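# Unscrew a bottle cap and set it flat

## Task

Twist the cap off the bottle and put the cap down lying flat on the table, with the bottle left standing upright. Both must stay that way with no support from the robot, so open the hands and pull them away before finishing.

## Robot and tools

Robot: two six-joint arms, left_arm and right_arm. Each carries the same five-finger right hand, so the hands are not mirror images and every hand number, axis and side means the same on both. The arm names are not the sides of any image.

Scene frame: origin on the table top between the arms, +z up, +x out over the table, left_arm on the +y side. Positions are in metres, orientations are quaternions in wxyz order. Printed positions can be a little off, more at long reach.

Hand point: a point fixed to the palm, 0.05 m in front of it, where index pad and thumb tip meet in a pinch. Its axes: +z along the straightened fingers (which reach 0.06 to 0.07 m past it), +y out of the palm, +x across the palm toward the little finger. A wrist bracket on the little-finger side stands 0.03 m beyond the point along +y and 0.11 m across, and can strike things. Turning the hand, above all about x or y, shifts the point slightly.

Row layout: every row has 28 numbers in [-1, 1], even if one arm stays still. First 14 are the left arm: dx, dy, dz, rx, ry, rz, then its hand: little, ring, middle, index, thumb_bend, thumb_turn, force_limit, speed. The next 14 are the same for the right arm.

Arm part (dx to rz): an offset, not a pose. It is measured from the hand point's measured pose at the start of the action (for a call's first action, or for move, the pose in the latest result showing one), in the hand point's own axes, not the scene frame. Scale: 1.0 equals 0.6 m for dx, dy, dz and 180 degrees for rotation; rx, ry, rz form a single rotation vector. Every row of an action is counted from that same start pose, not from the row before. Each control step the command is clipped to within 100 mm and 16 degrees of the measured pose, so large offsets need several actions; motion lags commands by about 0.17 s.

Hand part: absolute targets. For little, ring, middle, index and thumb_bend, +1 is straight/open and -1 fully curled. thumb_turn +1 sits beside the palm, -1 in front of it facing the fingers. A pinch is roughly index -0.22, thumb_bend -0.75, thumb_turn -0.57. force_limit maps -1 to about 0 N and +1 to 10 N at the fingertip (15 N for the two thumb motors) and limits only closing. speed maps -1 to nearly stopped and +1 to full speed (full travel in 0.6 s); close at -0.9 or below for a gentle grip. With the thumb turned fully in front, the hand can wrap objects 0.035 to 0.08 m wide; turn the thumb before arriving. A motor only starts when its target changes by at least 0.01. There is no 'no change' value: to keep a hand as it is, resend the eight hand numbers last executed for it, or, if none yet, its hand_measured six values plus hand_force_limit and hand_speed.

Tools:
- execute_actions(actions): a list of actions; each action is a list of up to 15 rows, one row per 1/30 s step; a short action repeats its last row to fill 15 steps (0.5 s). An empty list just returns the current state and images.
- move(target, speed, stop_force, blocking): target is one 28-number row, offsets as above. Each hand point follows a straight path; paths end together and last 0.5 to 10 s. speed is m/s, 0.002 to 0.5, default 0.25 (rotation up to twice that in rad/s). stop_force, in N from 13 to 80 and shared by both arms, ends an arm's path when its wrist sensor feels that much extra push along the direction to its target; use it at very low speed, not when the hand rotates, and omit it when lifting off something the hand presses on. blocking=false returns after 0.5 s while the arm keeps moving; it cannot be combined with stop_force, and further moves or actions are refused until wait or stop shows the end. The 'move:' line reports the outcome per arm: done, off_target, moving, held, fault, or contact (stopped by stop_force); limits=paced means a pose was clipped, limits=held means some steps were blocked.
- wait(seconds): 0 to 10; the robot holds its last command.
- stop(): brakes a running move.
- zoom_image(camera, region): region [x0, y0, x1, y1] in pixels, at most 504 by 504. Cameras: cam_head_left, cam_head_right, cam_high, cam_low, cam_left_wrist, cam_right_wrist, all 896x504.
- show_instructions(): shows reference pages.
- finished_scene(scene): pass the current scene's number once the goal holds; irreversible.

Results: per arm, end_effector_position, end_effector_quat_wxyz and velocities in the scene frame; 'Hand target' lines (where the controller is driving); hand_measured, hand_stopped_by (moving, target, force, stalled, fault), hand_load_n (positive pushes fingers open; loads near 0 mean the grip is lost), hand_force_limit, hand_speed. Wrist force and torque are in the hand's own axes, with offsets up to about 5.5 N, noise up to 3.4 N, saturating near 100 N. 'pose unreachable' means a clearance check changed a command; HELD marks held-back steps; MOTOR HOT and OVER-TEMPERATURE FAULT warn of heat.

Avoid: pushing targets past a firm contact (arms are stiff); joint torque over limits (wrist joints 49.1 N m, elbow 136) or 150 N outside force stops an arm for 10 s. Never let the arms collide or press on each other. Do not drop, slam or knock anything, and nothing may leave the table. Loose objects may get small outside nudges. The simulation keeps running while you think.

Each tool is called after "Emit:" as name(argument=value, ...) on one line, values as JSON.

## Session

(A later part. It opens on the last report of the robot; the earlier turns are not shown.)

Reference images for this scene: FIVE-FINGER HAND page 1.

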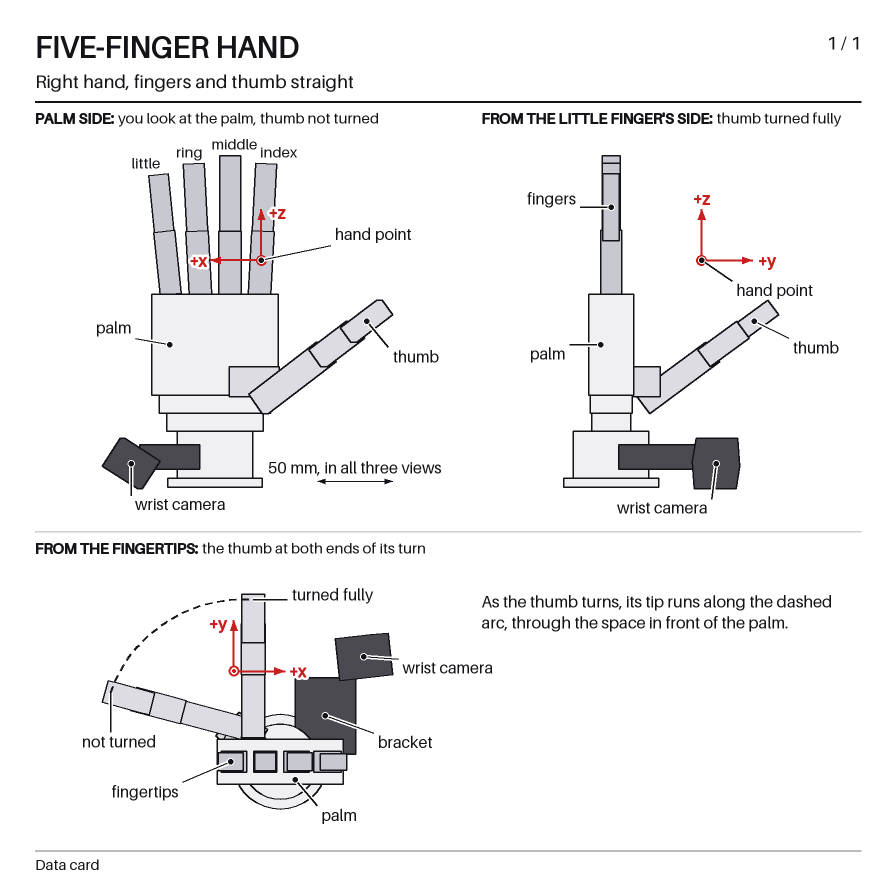

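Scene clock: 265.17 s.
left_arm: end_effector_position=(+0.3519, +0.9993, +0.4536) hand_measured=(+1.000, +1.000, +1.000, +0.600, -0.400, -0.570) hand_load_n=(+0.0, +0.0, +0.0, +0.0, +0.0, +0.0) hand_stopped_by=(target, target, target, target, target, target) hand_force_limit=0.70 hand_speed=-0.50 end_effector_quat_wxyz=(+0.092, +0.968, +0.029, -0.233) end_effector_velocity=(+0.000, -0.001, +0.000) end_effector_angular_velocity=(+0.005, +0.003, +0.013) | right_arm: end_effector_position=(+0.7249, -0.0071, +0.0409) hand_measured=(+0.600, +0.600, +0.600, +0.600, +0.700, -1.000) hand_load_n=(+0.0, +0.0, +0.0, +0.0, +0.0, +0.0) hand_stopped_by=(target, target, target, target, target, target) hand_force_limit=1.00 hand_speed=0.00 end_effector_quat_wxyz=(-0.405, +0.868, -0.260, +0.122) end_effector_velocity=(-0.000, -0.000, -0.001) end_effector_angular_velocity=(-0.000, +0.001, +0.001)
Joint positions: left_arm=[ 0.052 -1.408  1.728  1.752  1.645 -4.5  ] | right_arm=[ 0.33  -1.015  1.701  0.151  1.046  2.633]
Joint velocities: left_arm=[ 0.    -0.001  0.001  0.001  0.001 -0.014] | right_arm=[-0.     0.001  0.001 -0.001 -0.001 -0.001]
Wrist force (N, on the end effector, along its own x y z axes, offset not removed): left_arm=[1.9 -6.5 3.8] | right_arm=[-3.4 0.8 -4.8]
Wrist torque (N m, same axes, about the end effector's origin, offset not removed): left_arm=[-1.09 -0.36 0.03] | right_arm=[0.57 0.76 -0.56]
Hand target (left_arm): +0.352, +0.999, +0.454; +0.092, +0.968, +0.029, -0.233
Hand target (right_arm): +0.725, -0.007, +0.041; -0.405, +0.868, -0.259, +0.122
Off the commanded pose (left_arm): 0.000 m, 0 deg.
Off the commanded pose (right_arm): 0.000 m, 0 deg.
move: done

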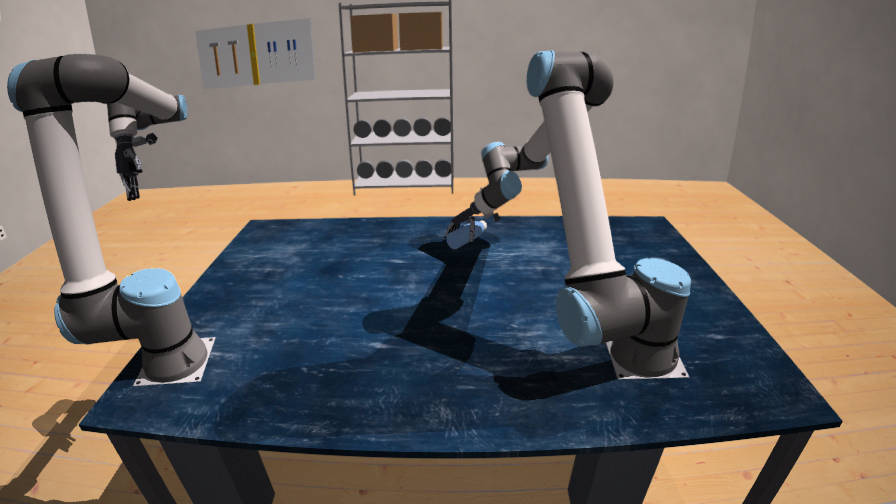

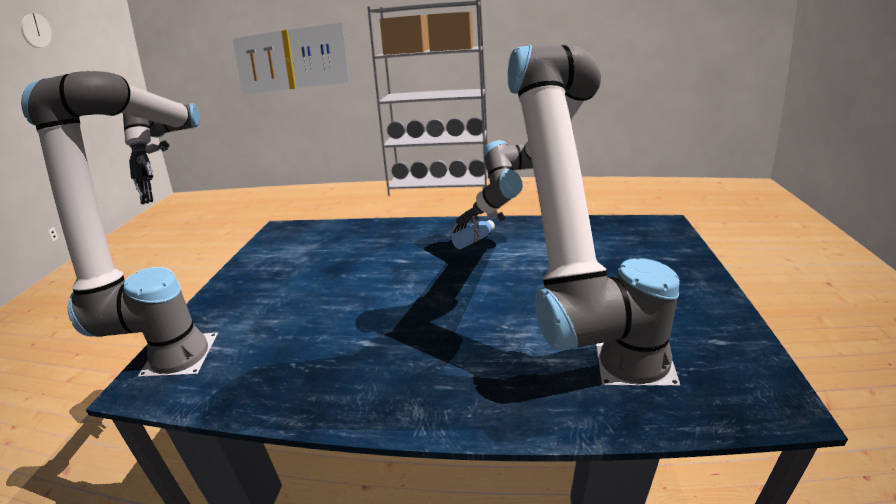

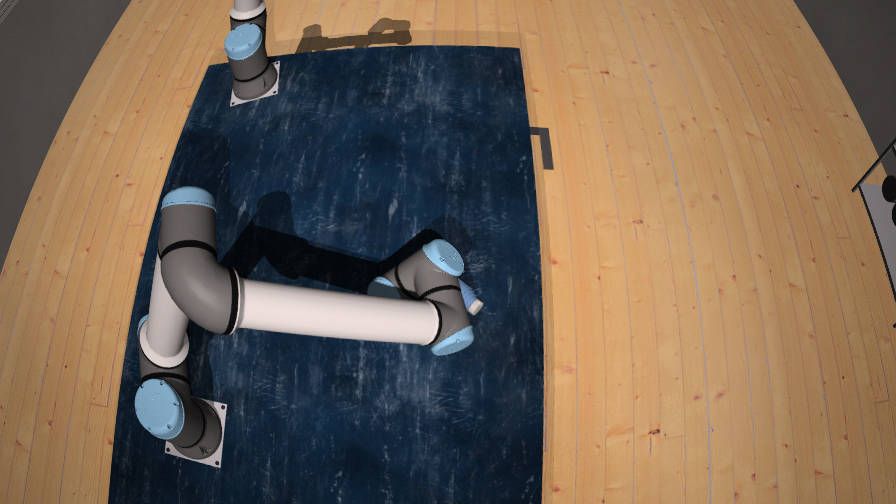

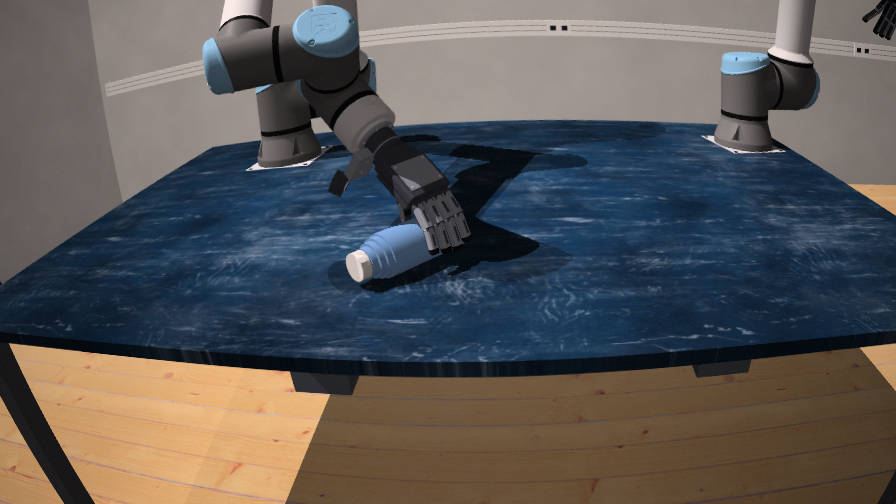

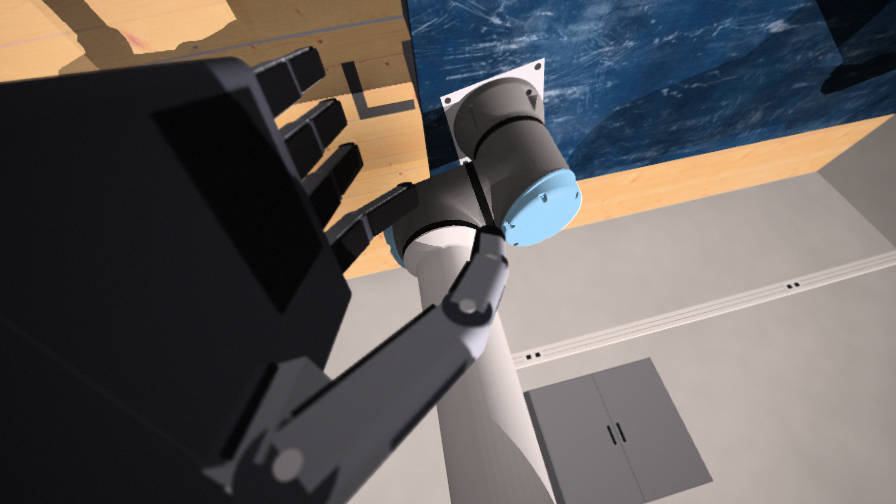

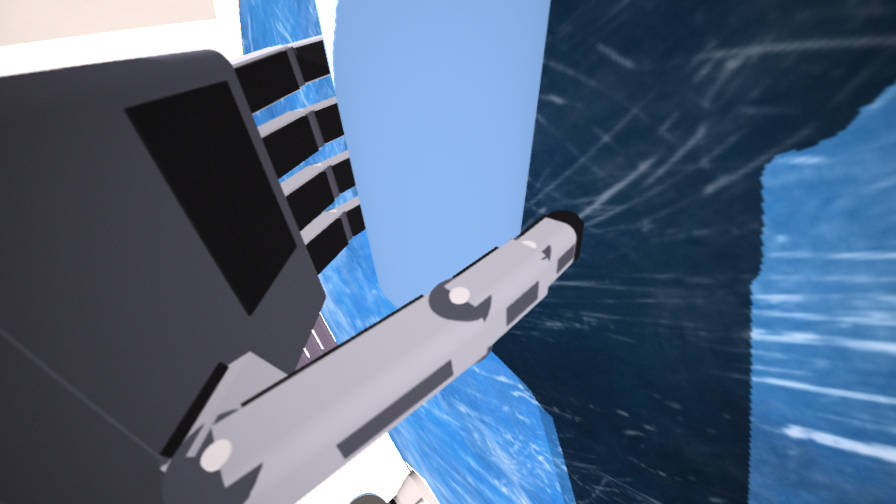

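Emit:
move(target=[0,0,0,0,0,0,1,1,1,0.6,-0.4,-0.57,0.7,-0.5, 0,0.0255,0.0214,0,0,0,0.6,0.6,0.6,0.6,0.7,-1,1,0], speed=0.012, stop_force=15)

Scene clock: 284.17 s.
left_arm: end_effector_position=(+0.3519, +0.9993, +0.4536) hand_measured=(+1.000, +1.000, +1.000, +0.600, -0.400, -0.570) hand_load_n=(+0.0, +0.0, +0.0, +0.0, +0.0, +0.0) hand_stopped_by=(target, target, target, target, target, target) hand_force_limit=0.70 hand_speed=-0.50 end_effector_quat_wxyz=(+0.092, +0.968, +0.029, -0.233) end_effector_velocity=(+0.000, +0.000, -0.000) end_effector_angular_velocity=(+0.000, +0.001, +0.001) | right_arm: end_effector_position=(+0.7249, -0.0071, +0.0212) hand_measured=(+0.600, +0.600, +0.600, +0.600, +0.700, -1.000) hand_load_n=(+0.0, +0.0, +0.0, +0.0, +0.0, +0.0) hand_stopped_by=(target, target, target, target, target, target) hand_force_limit=1.00 hand_speed=0.00 end_effector_quat_wxyz=(-0.405, +0.868, -0.259, +0.122) end_effector_velocity=(+0.001, +0.000, -0.001) end_effector_angular_velocity=(+0.001, -0.002, +0.000)
Joint positions: left_arm=[ 0.052 -1.408  1.728  1.752  1.645 -4.5  ] | right_arm=[ 0.33  -0.994  1.709  0.121  1.046  2.633]
Joint velocities: left_arm=[ 0.     0.001 -0.     0.001  0.    -0.001] | right_arm=[-0.     0.002 -0.    -0.004 -0.    -0.   ]
Wrist force (N, on the end effector, along its own x y z axes, offset not removed): left_arm=[-5.4 3.4 -1.0] | right_arm=[-2.5 -0.3 0.1]
Wrist torque (N m, same axes, about the end effector's origin, offset not removed): left_arm=[0.88 0.69 -0.22] | right_arm=[0.16 0.52 -0.29]
Hand target (left_arm): +0.352, +0.999, +0.454; +0.092, +0.968, +0.029, -0.233
Hand target (right_arm): +0.725, -0.007, +0.021; -0.405, +0.868, -0.260, +0.122
Off the commanded pose (left_arm): 0.000 m, 0 deg.
Off the commanded pose (right_arm): 0.000 m, 0 deg.
move: done

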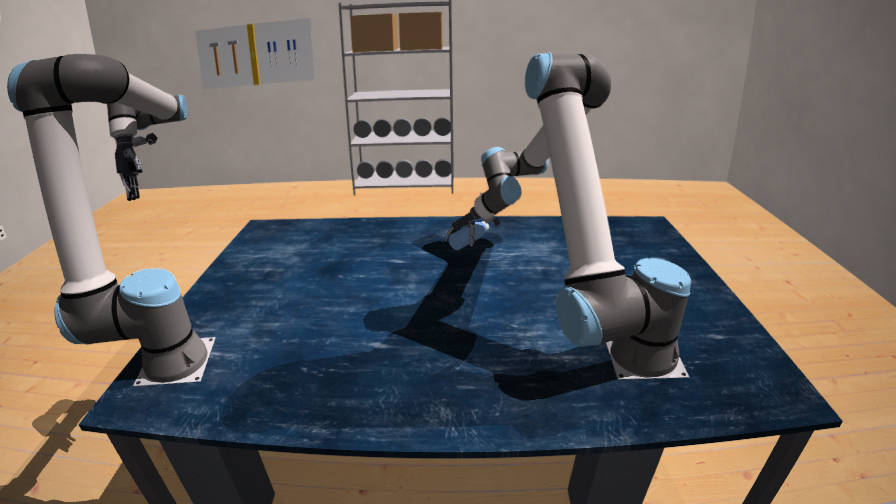

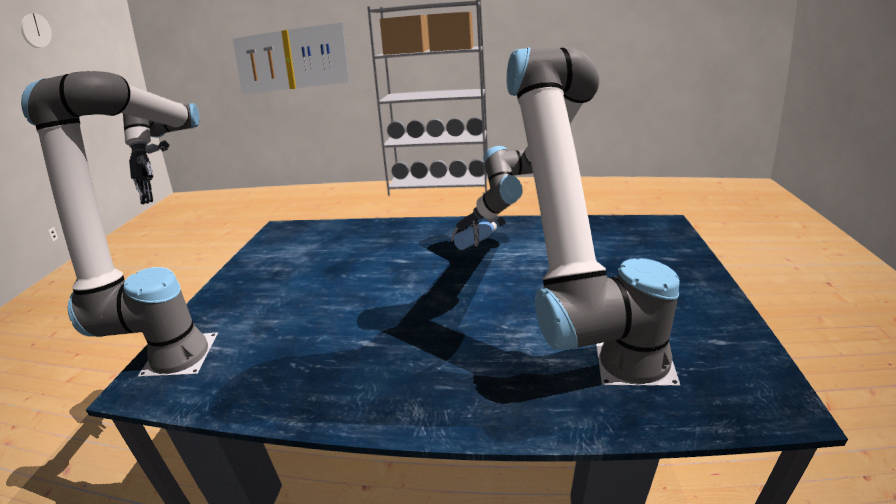

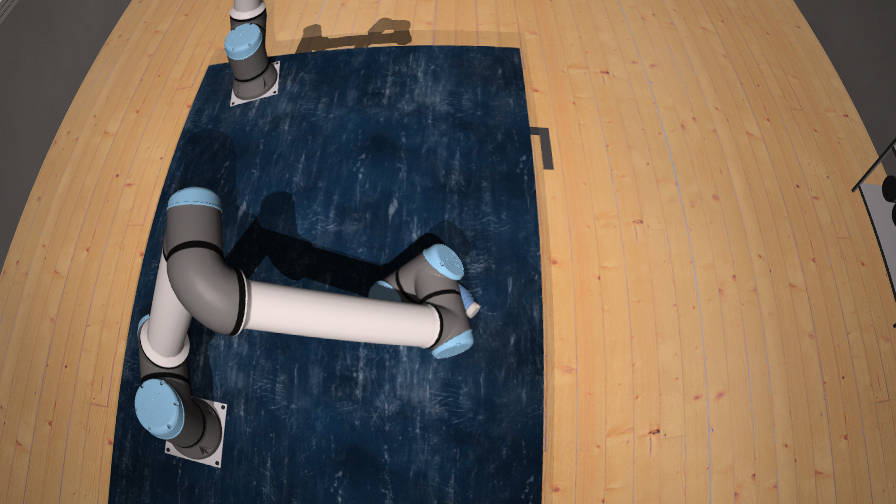

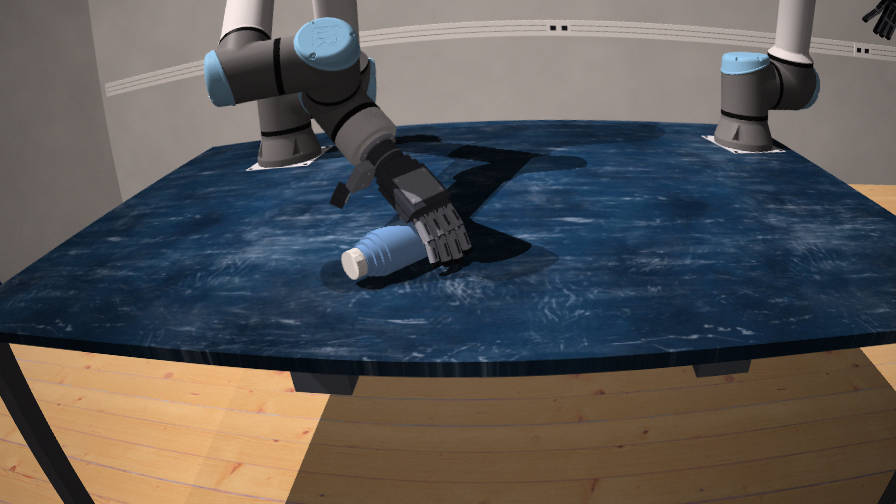

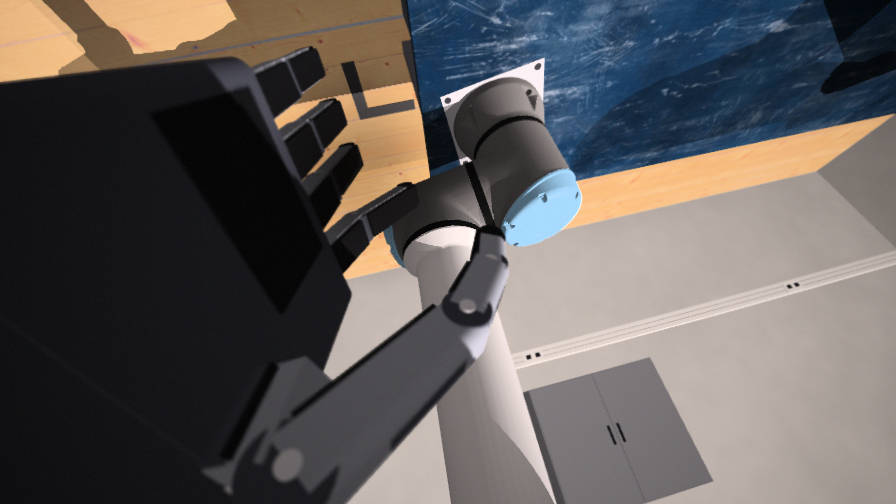

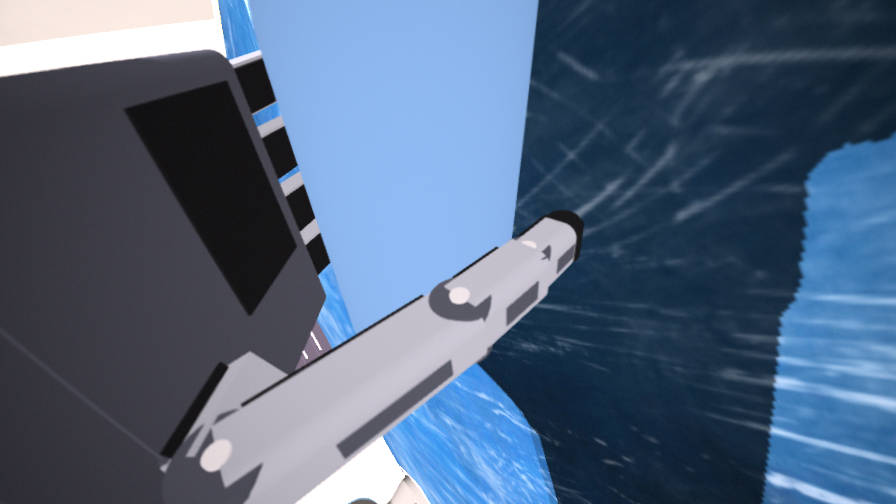

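Emit:
move(target=[0.275,0.723,0.230,-0.053,0.619,0.204,1,1,1,0.6,-0.4,-0.57,0.7,-0.5, 0,0,0,0,0,0,-0.9,-0.9,-0.9,-0.9,-0.3,-1,0.7,-0.8], speed=0.3)

Scene clock: 306.10 s.
left_arm: end_effector_position=(+0.4792, +0.5482, +0.3317) hand_measured=(+1.000, +1.000, +1.000, +0.600, -0.400, -0.570) hand_load_n=(+0.0, +0.0, +0.0, +0.0, +0.0, +0.0) hand_stopped_by=(target, target, target, target, target, target) hand_force_limit=0.70 hand_speed=-0.50 end_effector_quat_wxyz=(+0.155, +0.691, -0.151, +0.690) end_effector_velocity=(+0.002, -0.002, +0.000) end_effector_angular_velocity=(-0.004, -0.012, +0.001) | right_arm: end_effector_position=(+0.7248, -0.0071, +0.0211) hand_measured=(+0.138, +0.170, +0.582, +0.204, +0.428, -1.000) hand_load_n=(+8.0, +3.0, +2.5, +9.0, +11.5, +8.0) hand_stopped_by=(force, force, force, force, force, target) hand_force_limit=0.70 hand_speed=-0.80 end_effector_quat_wxyz=(-0.405, +0.868, -0.259, +0.122) end_effector_velocity=(-0.000, -0.000, -0.000) end_effector_angular_velocity=(-0.000, +0.000, +0.000)
Joint positions: left_arm=[-1.281 -2.147  2.528 -0.381  0.927 -4.719] | right_arm=[ 0.33  -0.994  1.709  0.121  1.046  2.633]
Joint velocities: left_arm=[-0.     0.003  0.004 -0.023 -0.002  0.012] | right_arm=[ 0. -0.  0.  0.  0. -0.]
Wrist force (N, on the end effector, along its own x y z axes, offset not removed): left_arm=[1.3 2.9 -2.0] | right_arm=[2.2 -21.6 -1.4]
Wrist torque (N m, same axes, about the end effector's origin, offset not removed): left_arm=[0.54 -0.16 0.07] | right_arm=[-0.09 -0.21 -0.46]
Hand target (left_arm): +0.479, +0.548, +0.332; +0.155, +0.690, -0.151, +0.690
Hand target (right_arm): +0.725, -0.007, +0.021; -0.405, +0.868, -0.259, +0.122
Off the commanded pose (left_arm): 0.003 m, 0 deg.
Off the commanded pose (right_arm): 0.000 m, 0 deg.
move: done

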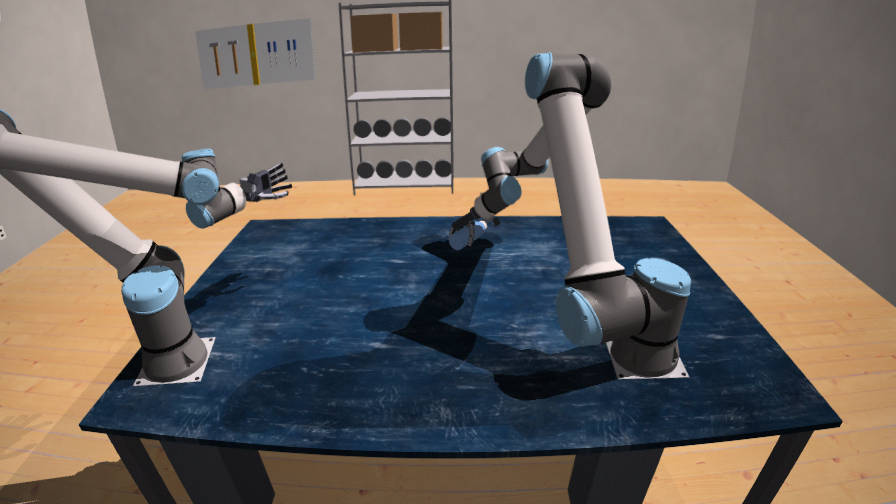

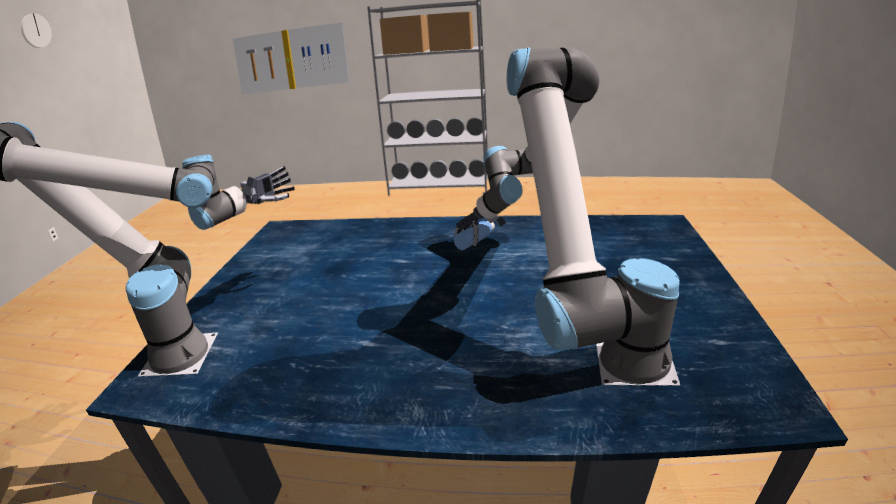

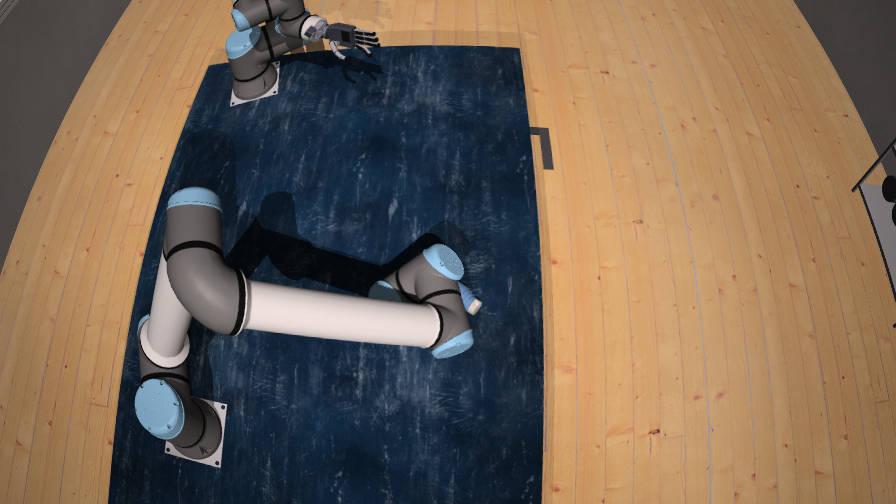

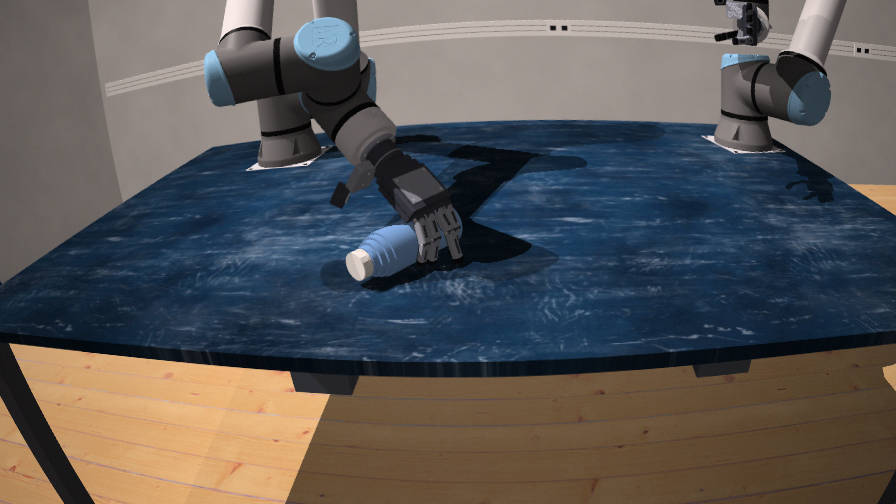

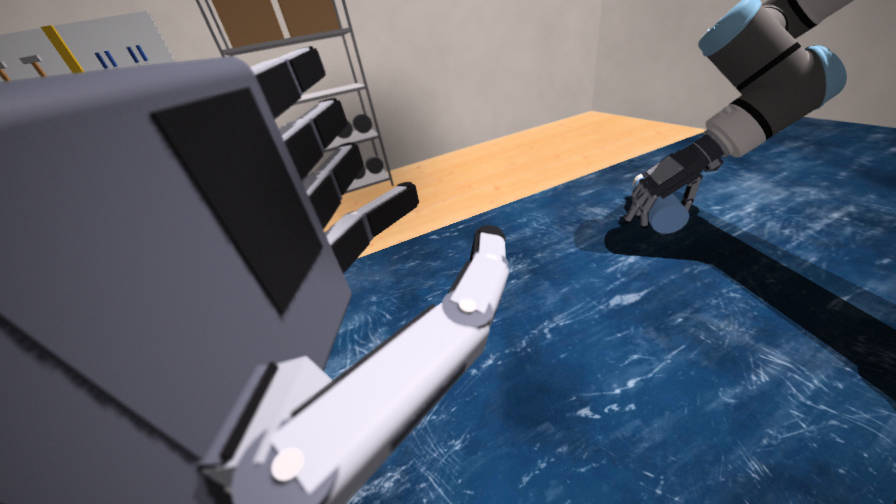

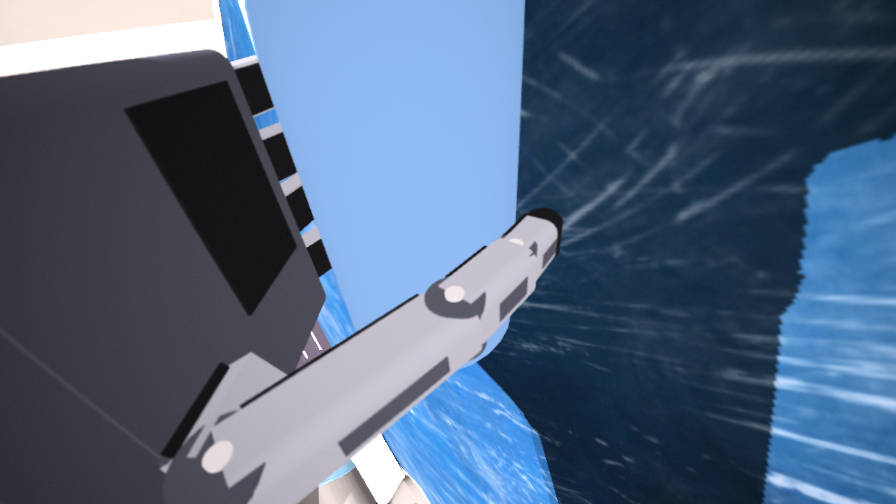

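Emit:
zoom_image(camera="cam_left_wrist", region=[580,130,760,260])

Emit:
zoom_image(camera="cam_low", region=[330,160,510,300])

Region (580, 130, 760, 260) of cam_left_wrist's 896x504 image, scaled by 2.800, with more detail than that image has.

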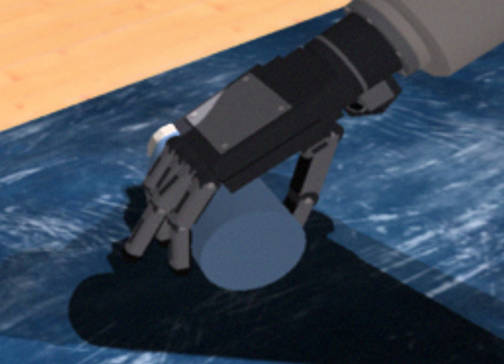

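Region (330, 160, 510, 300) of cam_low's 896x504 image, scaled by 2.800, with more detail than that image has.

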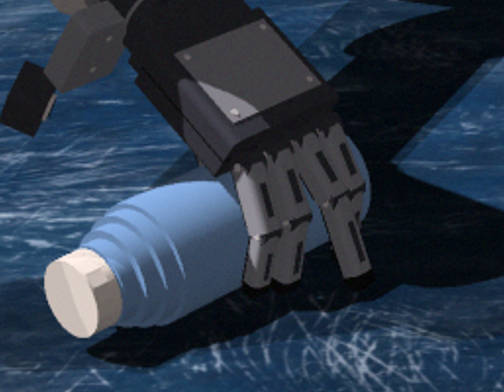

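Emit:
execute_actions(actions=[[[0,0,0,0,0,0,1,1,1,0.6,-0.4,-0.57,0.7,-0.5, 0,-0.0038,-0.0032,0,0,0,-0.92,-0.92,-0.92,-0.92,-0.3,-1,0.4,-0.7]],[[0,0,0,0,0,0,1,1,1,0.6,-0.4,-0.57,0.7,-0.5, 0,-0.0038,-0.0032,0,0,0,-0.94,-0.94,-0.94,-0.94,-0.3,-1,0.4,-0.7]],[[0,0,0,0,0,0,1,1,1,0.6,-0.4,-0.57,0.7,-0.5, 0,-0.0038,-0.0032,0,0,0,-0.92,-0.92,-0.92,-0.92,-0.3,-1,0.4,-0.7]],[[0,0,0,0,0,0,1,1,1,0.6,-0.4,-0.57,0.7,-0.5, 0,-0.0038,-0.0032,0,0,0,-0.94,-0.94,-0.94,-0.94,-0.3,-1,0.4,-0.7]],[[0,0,0,0,0,0,1,1,1,0.6,-0.4,-0.57,0.7,-0.5, 0,0,0,0,0,0,-0.92,-0.92,-0.92,-0.92,-0.3,-1,0.4,-0.7]]])

Scene clock: 330.50 s.
left_arm: end_effector_position=(+0.4792, +0.5482, +0.3317) hand_measured=(+1.000, +1.000, +1.000, +0.600, -0.400, -0.570) hand_load_n=(+0.0, +0.0, +0.0, +0.0, +0.0, +0.0) hand_stopped_by=(target, target, target, target, target, target) hand_force_limit=0.70 hand_speed=-0.50 end_effector_quat_wxyz=(+0.155, +0.691, -0.151, +0.690) end_effector_velocity=(-0.000, -0.000, -0.000) end_effector_angular_velocity=(-0.001, +0.000, -0.001) | right_arm: end_effector_position=(+0.7248, -0.0071, +0.0329) hand_measured=(+0.094, +0.118, +0.130, +0.162, +0.436, -1.000) hand_load_n=(+7.0, +7.0, +11.0, +7.5, +28.0, +11.5) hand_stopped_by=(force, force, force, force, force, target) hand_force_limit=0.40 hand_speed=-0.70 end_effector_quat_wxyz=(-0.405, +0.868, -0.259, +0.122) end_effector_velocity=(-0.000, -0.000, -0.000) end_effector_angular_velocity=(-0.000, -0.001, +0.000)
Joint positions: left_arm=[-1.281 -2.147  2.528 -0.381  0.927 -4.719] | right_arm=[ 0.33  -1.006  1.704  0.139  1.046  2.633]
Joint velocities: left_arm=[ 0.    -0.     0.    -0.     0.001 -0.001] | right_arm=[ 0.    -0.     0.    -0.     0.    -0.001]
Wrist force (N, on the end effector, along its own x y z axes, offset not removed): left_arm=[3.0 0.1 0.1] | right_arm=[-1.3 0.3 2.3]
Wrist torque (N m, same axes, about the end effector's origin, offset not removed): left_arm=[0.23 -0.17 0.39] | right_arm=[-0.06 0.32 -0.09]
Hand target (left_arm): +0.479, +0.548, +0.332; +0.155, +0.691, -0.151, +0.690
Hand target (right_arm): +0.725, -0.007, +0.033; -0.405, +0.868, -0.259, +0.122
Off the commanded pose (left_arm): 0.000 m, 0 deg.
Off the commanded pose (right_arm): 0.000 m, 0 deg.
Step readings (end_effector_position; steps 1 to 15: 1st action; 16 to 30: 2nd action; 31 to 45: 3rd action; 46 to 60: 4th action; 61 to 75: 5th action):
0: left_arm (+0.4794, +0.5480, +0.3316) | right_arm (+0.7249, -0.0071, +0.0212)
1: left_arm (+0.4794, +0.5480, +0.3316) | right_arm (+0.7249, -0.0071, +0.0212)
2: left_arm (+0.4793, +0.5480, +0.3316) | right_arm (+0.7249, -0.0071, +0.0216)
4: left_arm (+0.4793, +0.5481, +0.3315) | right_arm (+0.7248, -0.0071, +0.0225)
8: left_arm (+0.4792, +0.5482, +0.3316) | right_arm (+0.7248, -0.0071, +0.0237)
15: left_arm (+0.4792, +0.5482, +0.3317) | right_arm (+0.7248, -0.0071, +0.0241)
16: left_arm (+0.4792, +0.5482, +0.3317) | right_arm (+0.7248, -0.0071, +0.0241)
17: left_arm (+0.4792, +0.5482, +0.3317) | right_arm (+0.7248, -0.0071, +0.0245)
19: left_arm (+0.4792, +0.5482, +0.3317) | right_arm (+0.7247, -0.0071, +0.0256)
23: left_arm (+0.4792, +0.5482, +0.3317) | right_arm (+0.7248, -0.0071, +0.0266)
30: left_arm (+0.4792, +0.5482, +0.3317) | right_arm (+0.7248, -0.0071, +0.0270)
31: left_arm (+0.4792, +0.5482, +0.3317) | right_arm (+0.7248, -0.0071, +0.0270)
32: left_arm (+0.4792, +0.5482, +0.3317) | right_arm (+0.7248, -0.0071, +0.0275)
34: left_arm (+0.4792, +0.5482, +0.3317) | right_arm (+0.7248, -0.0071, +0.0285)
38: left_arm (+0.4792, +0.5482, +0.3317) | right_arm (+0.7248, -0.0071, +0.0296)
45: left_arm (+0.4792, +0.5482, +0.3317) | right_arm (+0.7248, -0.0071, +0.0299)
46: left_arm (+0.4792, +0.5482, +0.3317) | right_arm (+0.7248, -0.0071, +0.0300)
47: left_arm (+0.4792, +0.5482, +0.3317) | right_arm (+0.7248, -0.0071, +0.0304)
49: left_arm (+0.4792, +0.5482, +0.3317) | right_arm (+0.7248, -0.0071, +0.0315)
53: left_arm (+0.4792, +0.5482, +0.3317) | right_arm (+0.7248, -0.0071, +0.0325)
60: left_arm (+0.4792, +0.5482, +0.3317) | right_arm (+0.7248, -0.0071, +0.0329)
61: left_arm (+0.4792, +0.5482, +0.3317) | right_arm (+0.7248, -0.0071, +0.0329)
62: left_arm (+0.4792, +0.5482, +0.3317) | right_arm (+0.7248, -0.0071, +0.0329)
64: left_arm (+0.4792, +0.5482, +0.3317) | right_arm (+0.7248, -0.0071, +0.0329)
68: left_arm (+0.4792, +0.5482, +0.3317) | right_arm (+0.7248, -0.0071, +0.0329)
75: end_effector_position above

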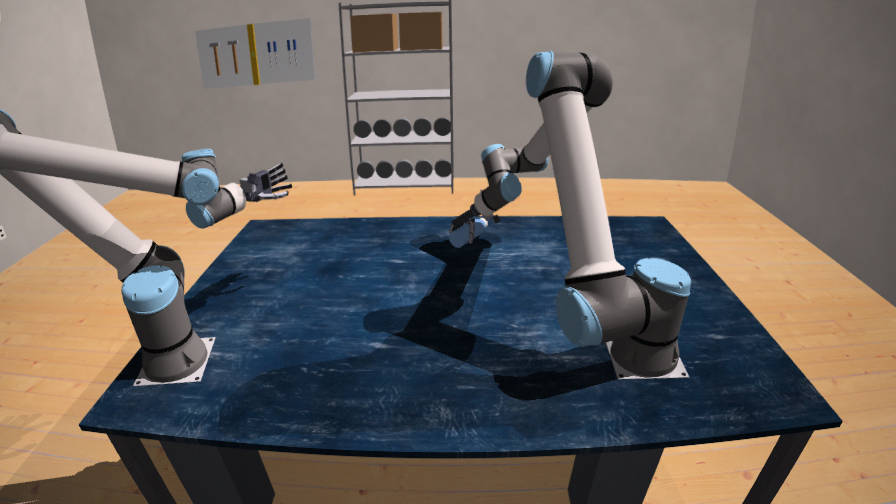

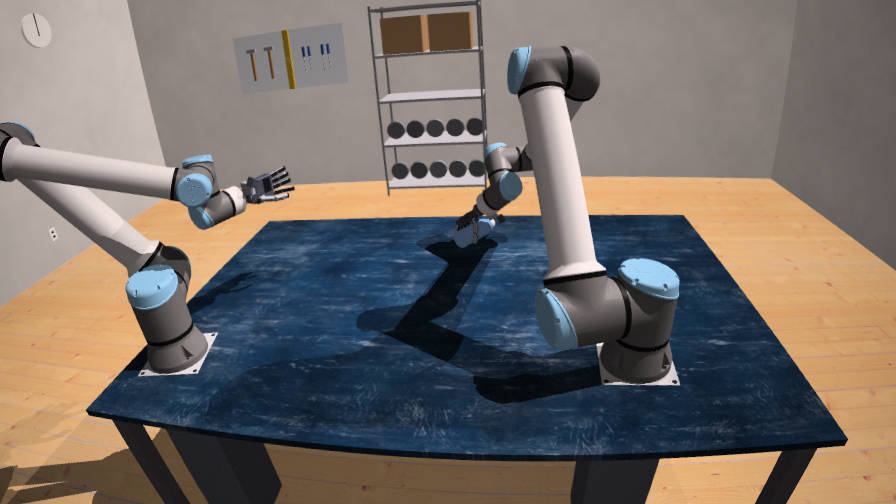

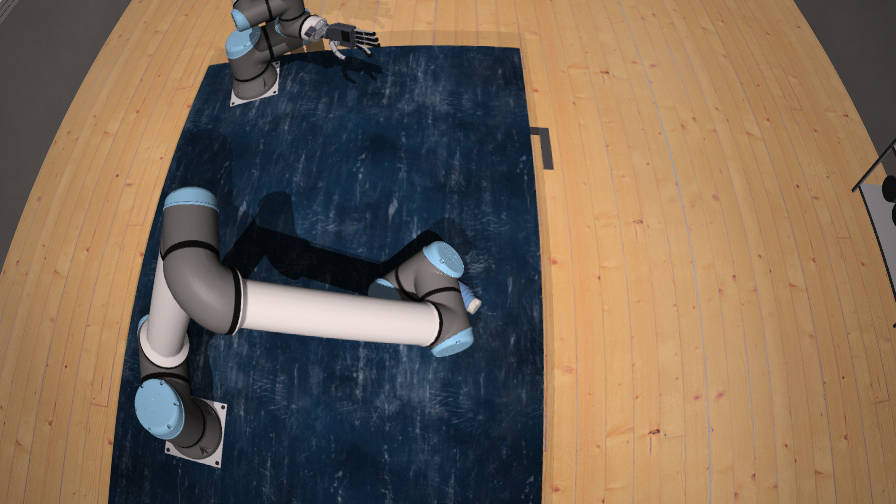

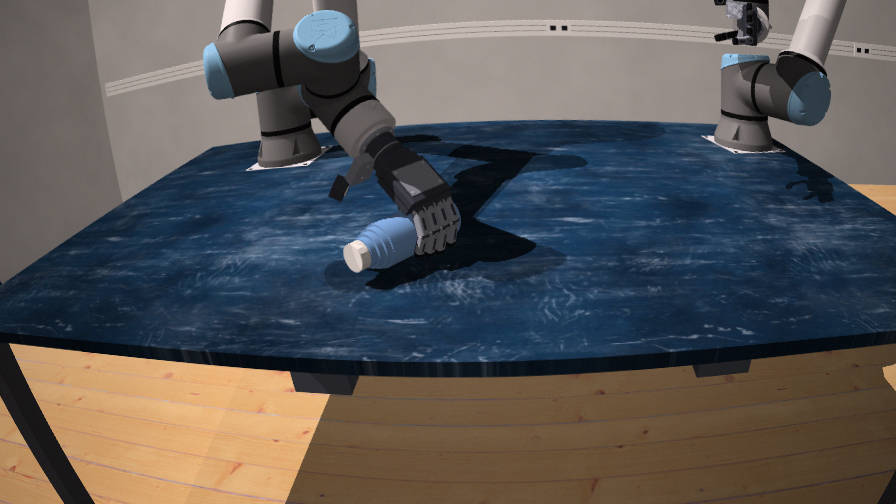

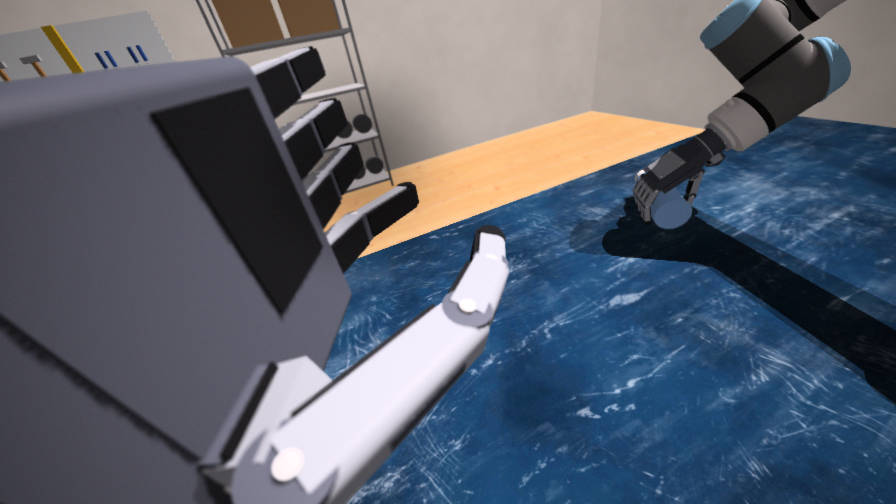

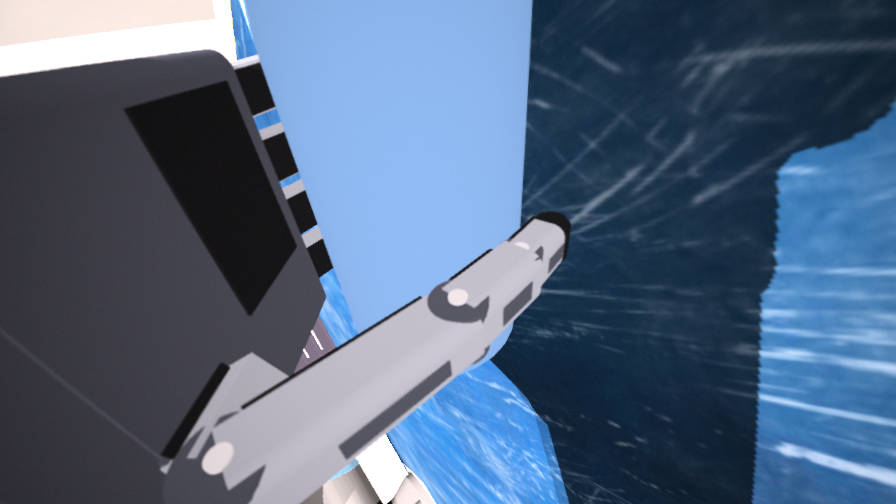

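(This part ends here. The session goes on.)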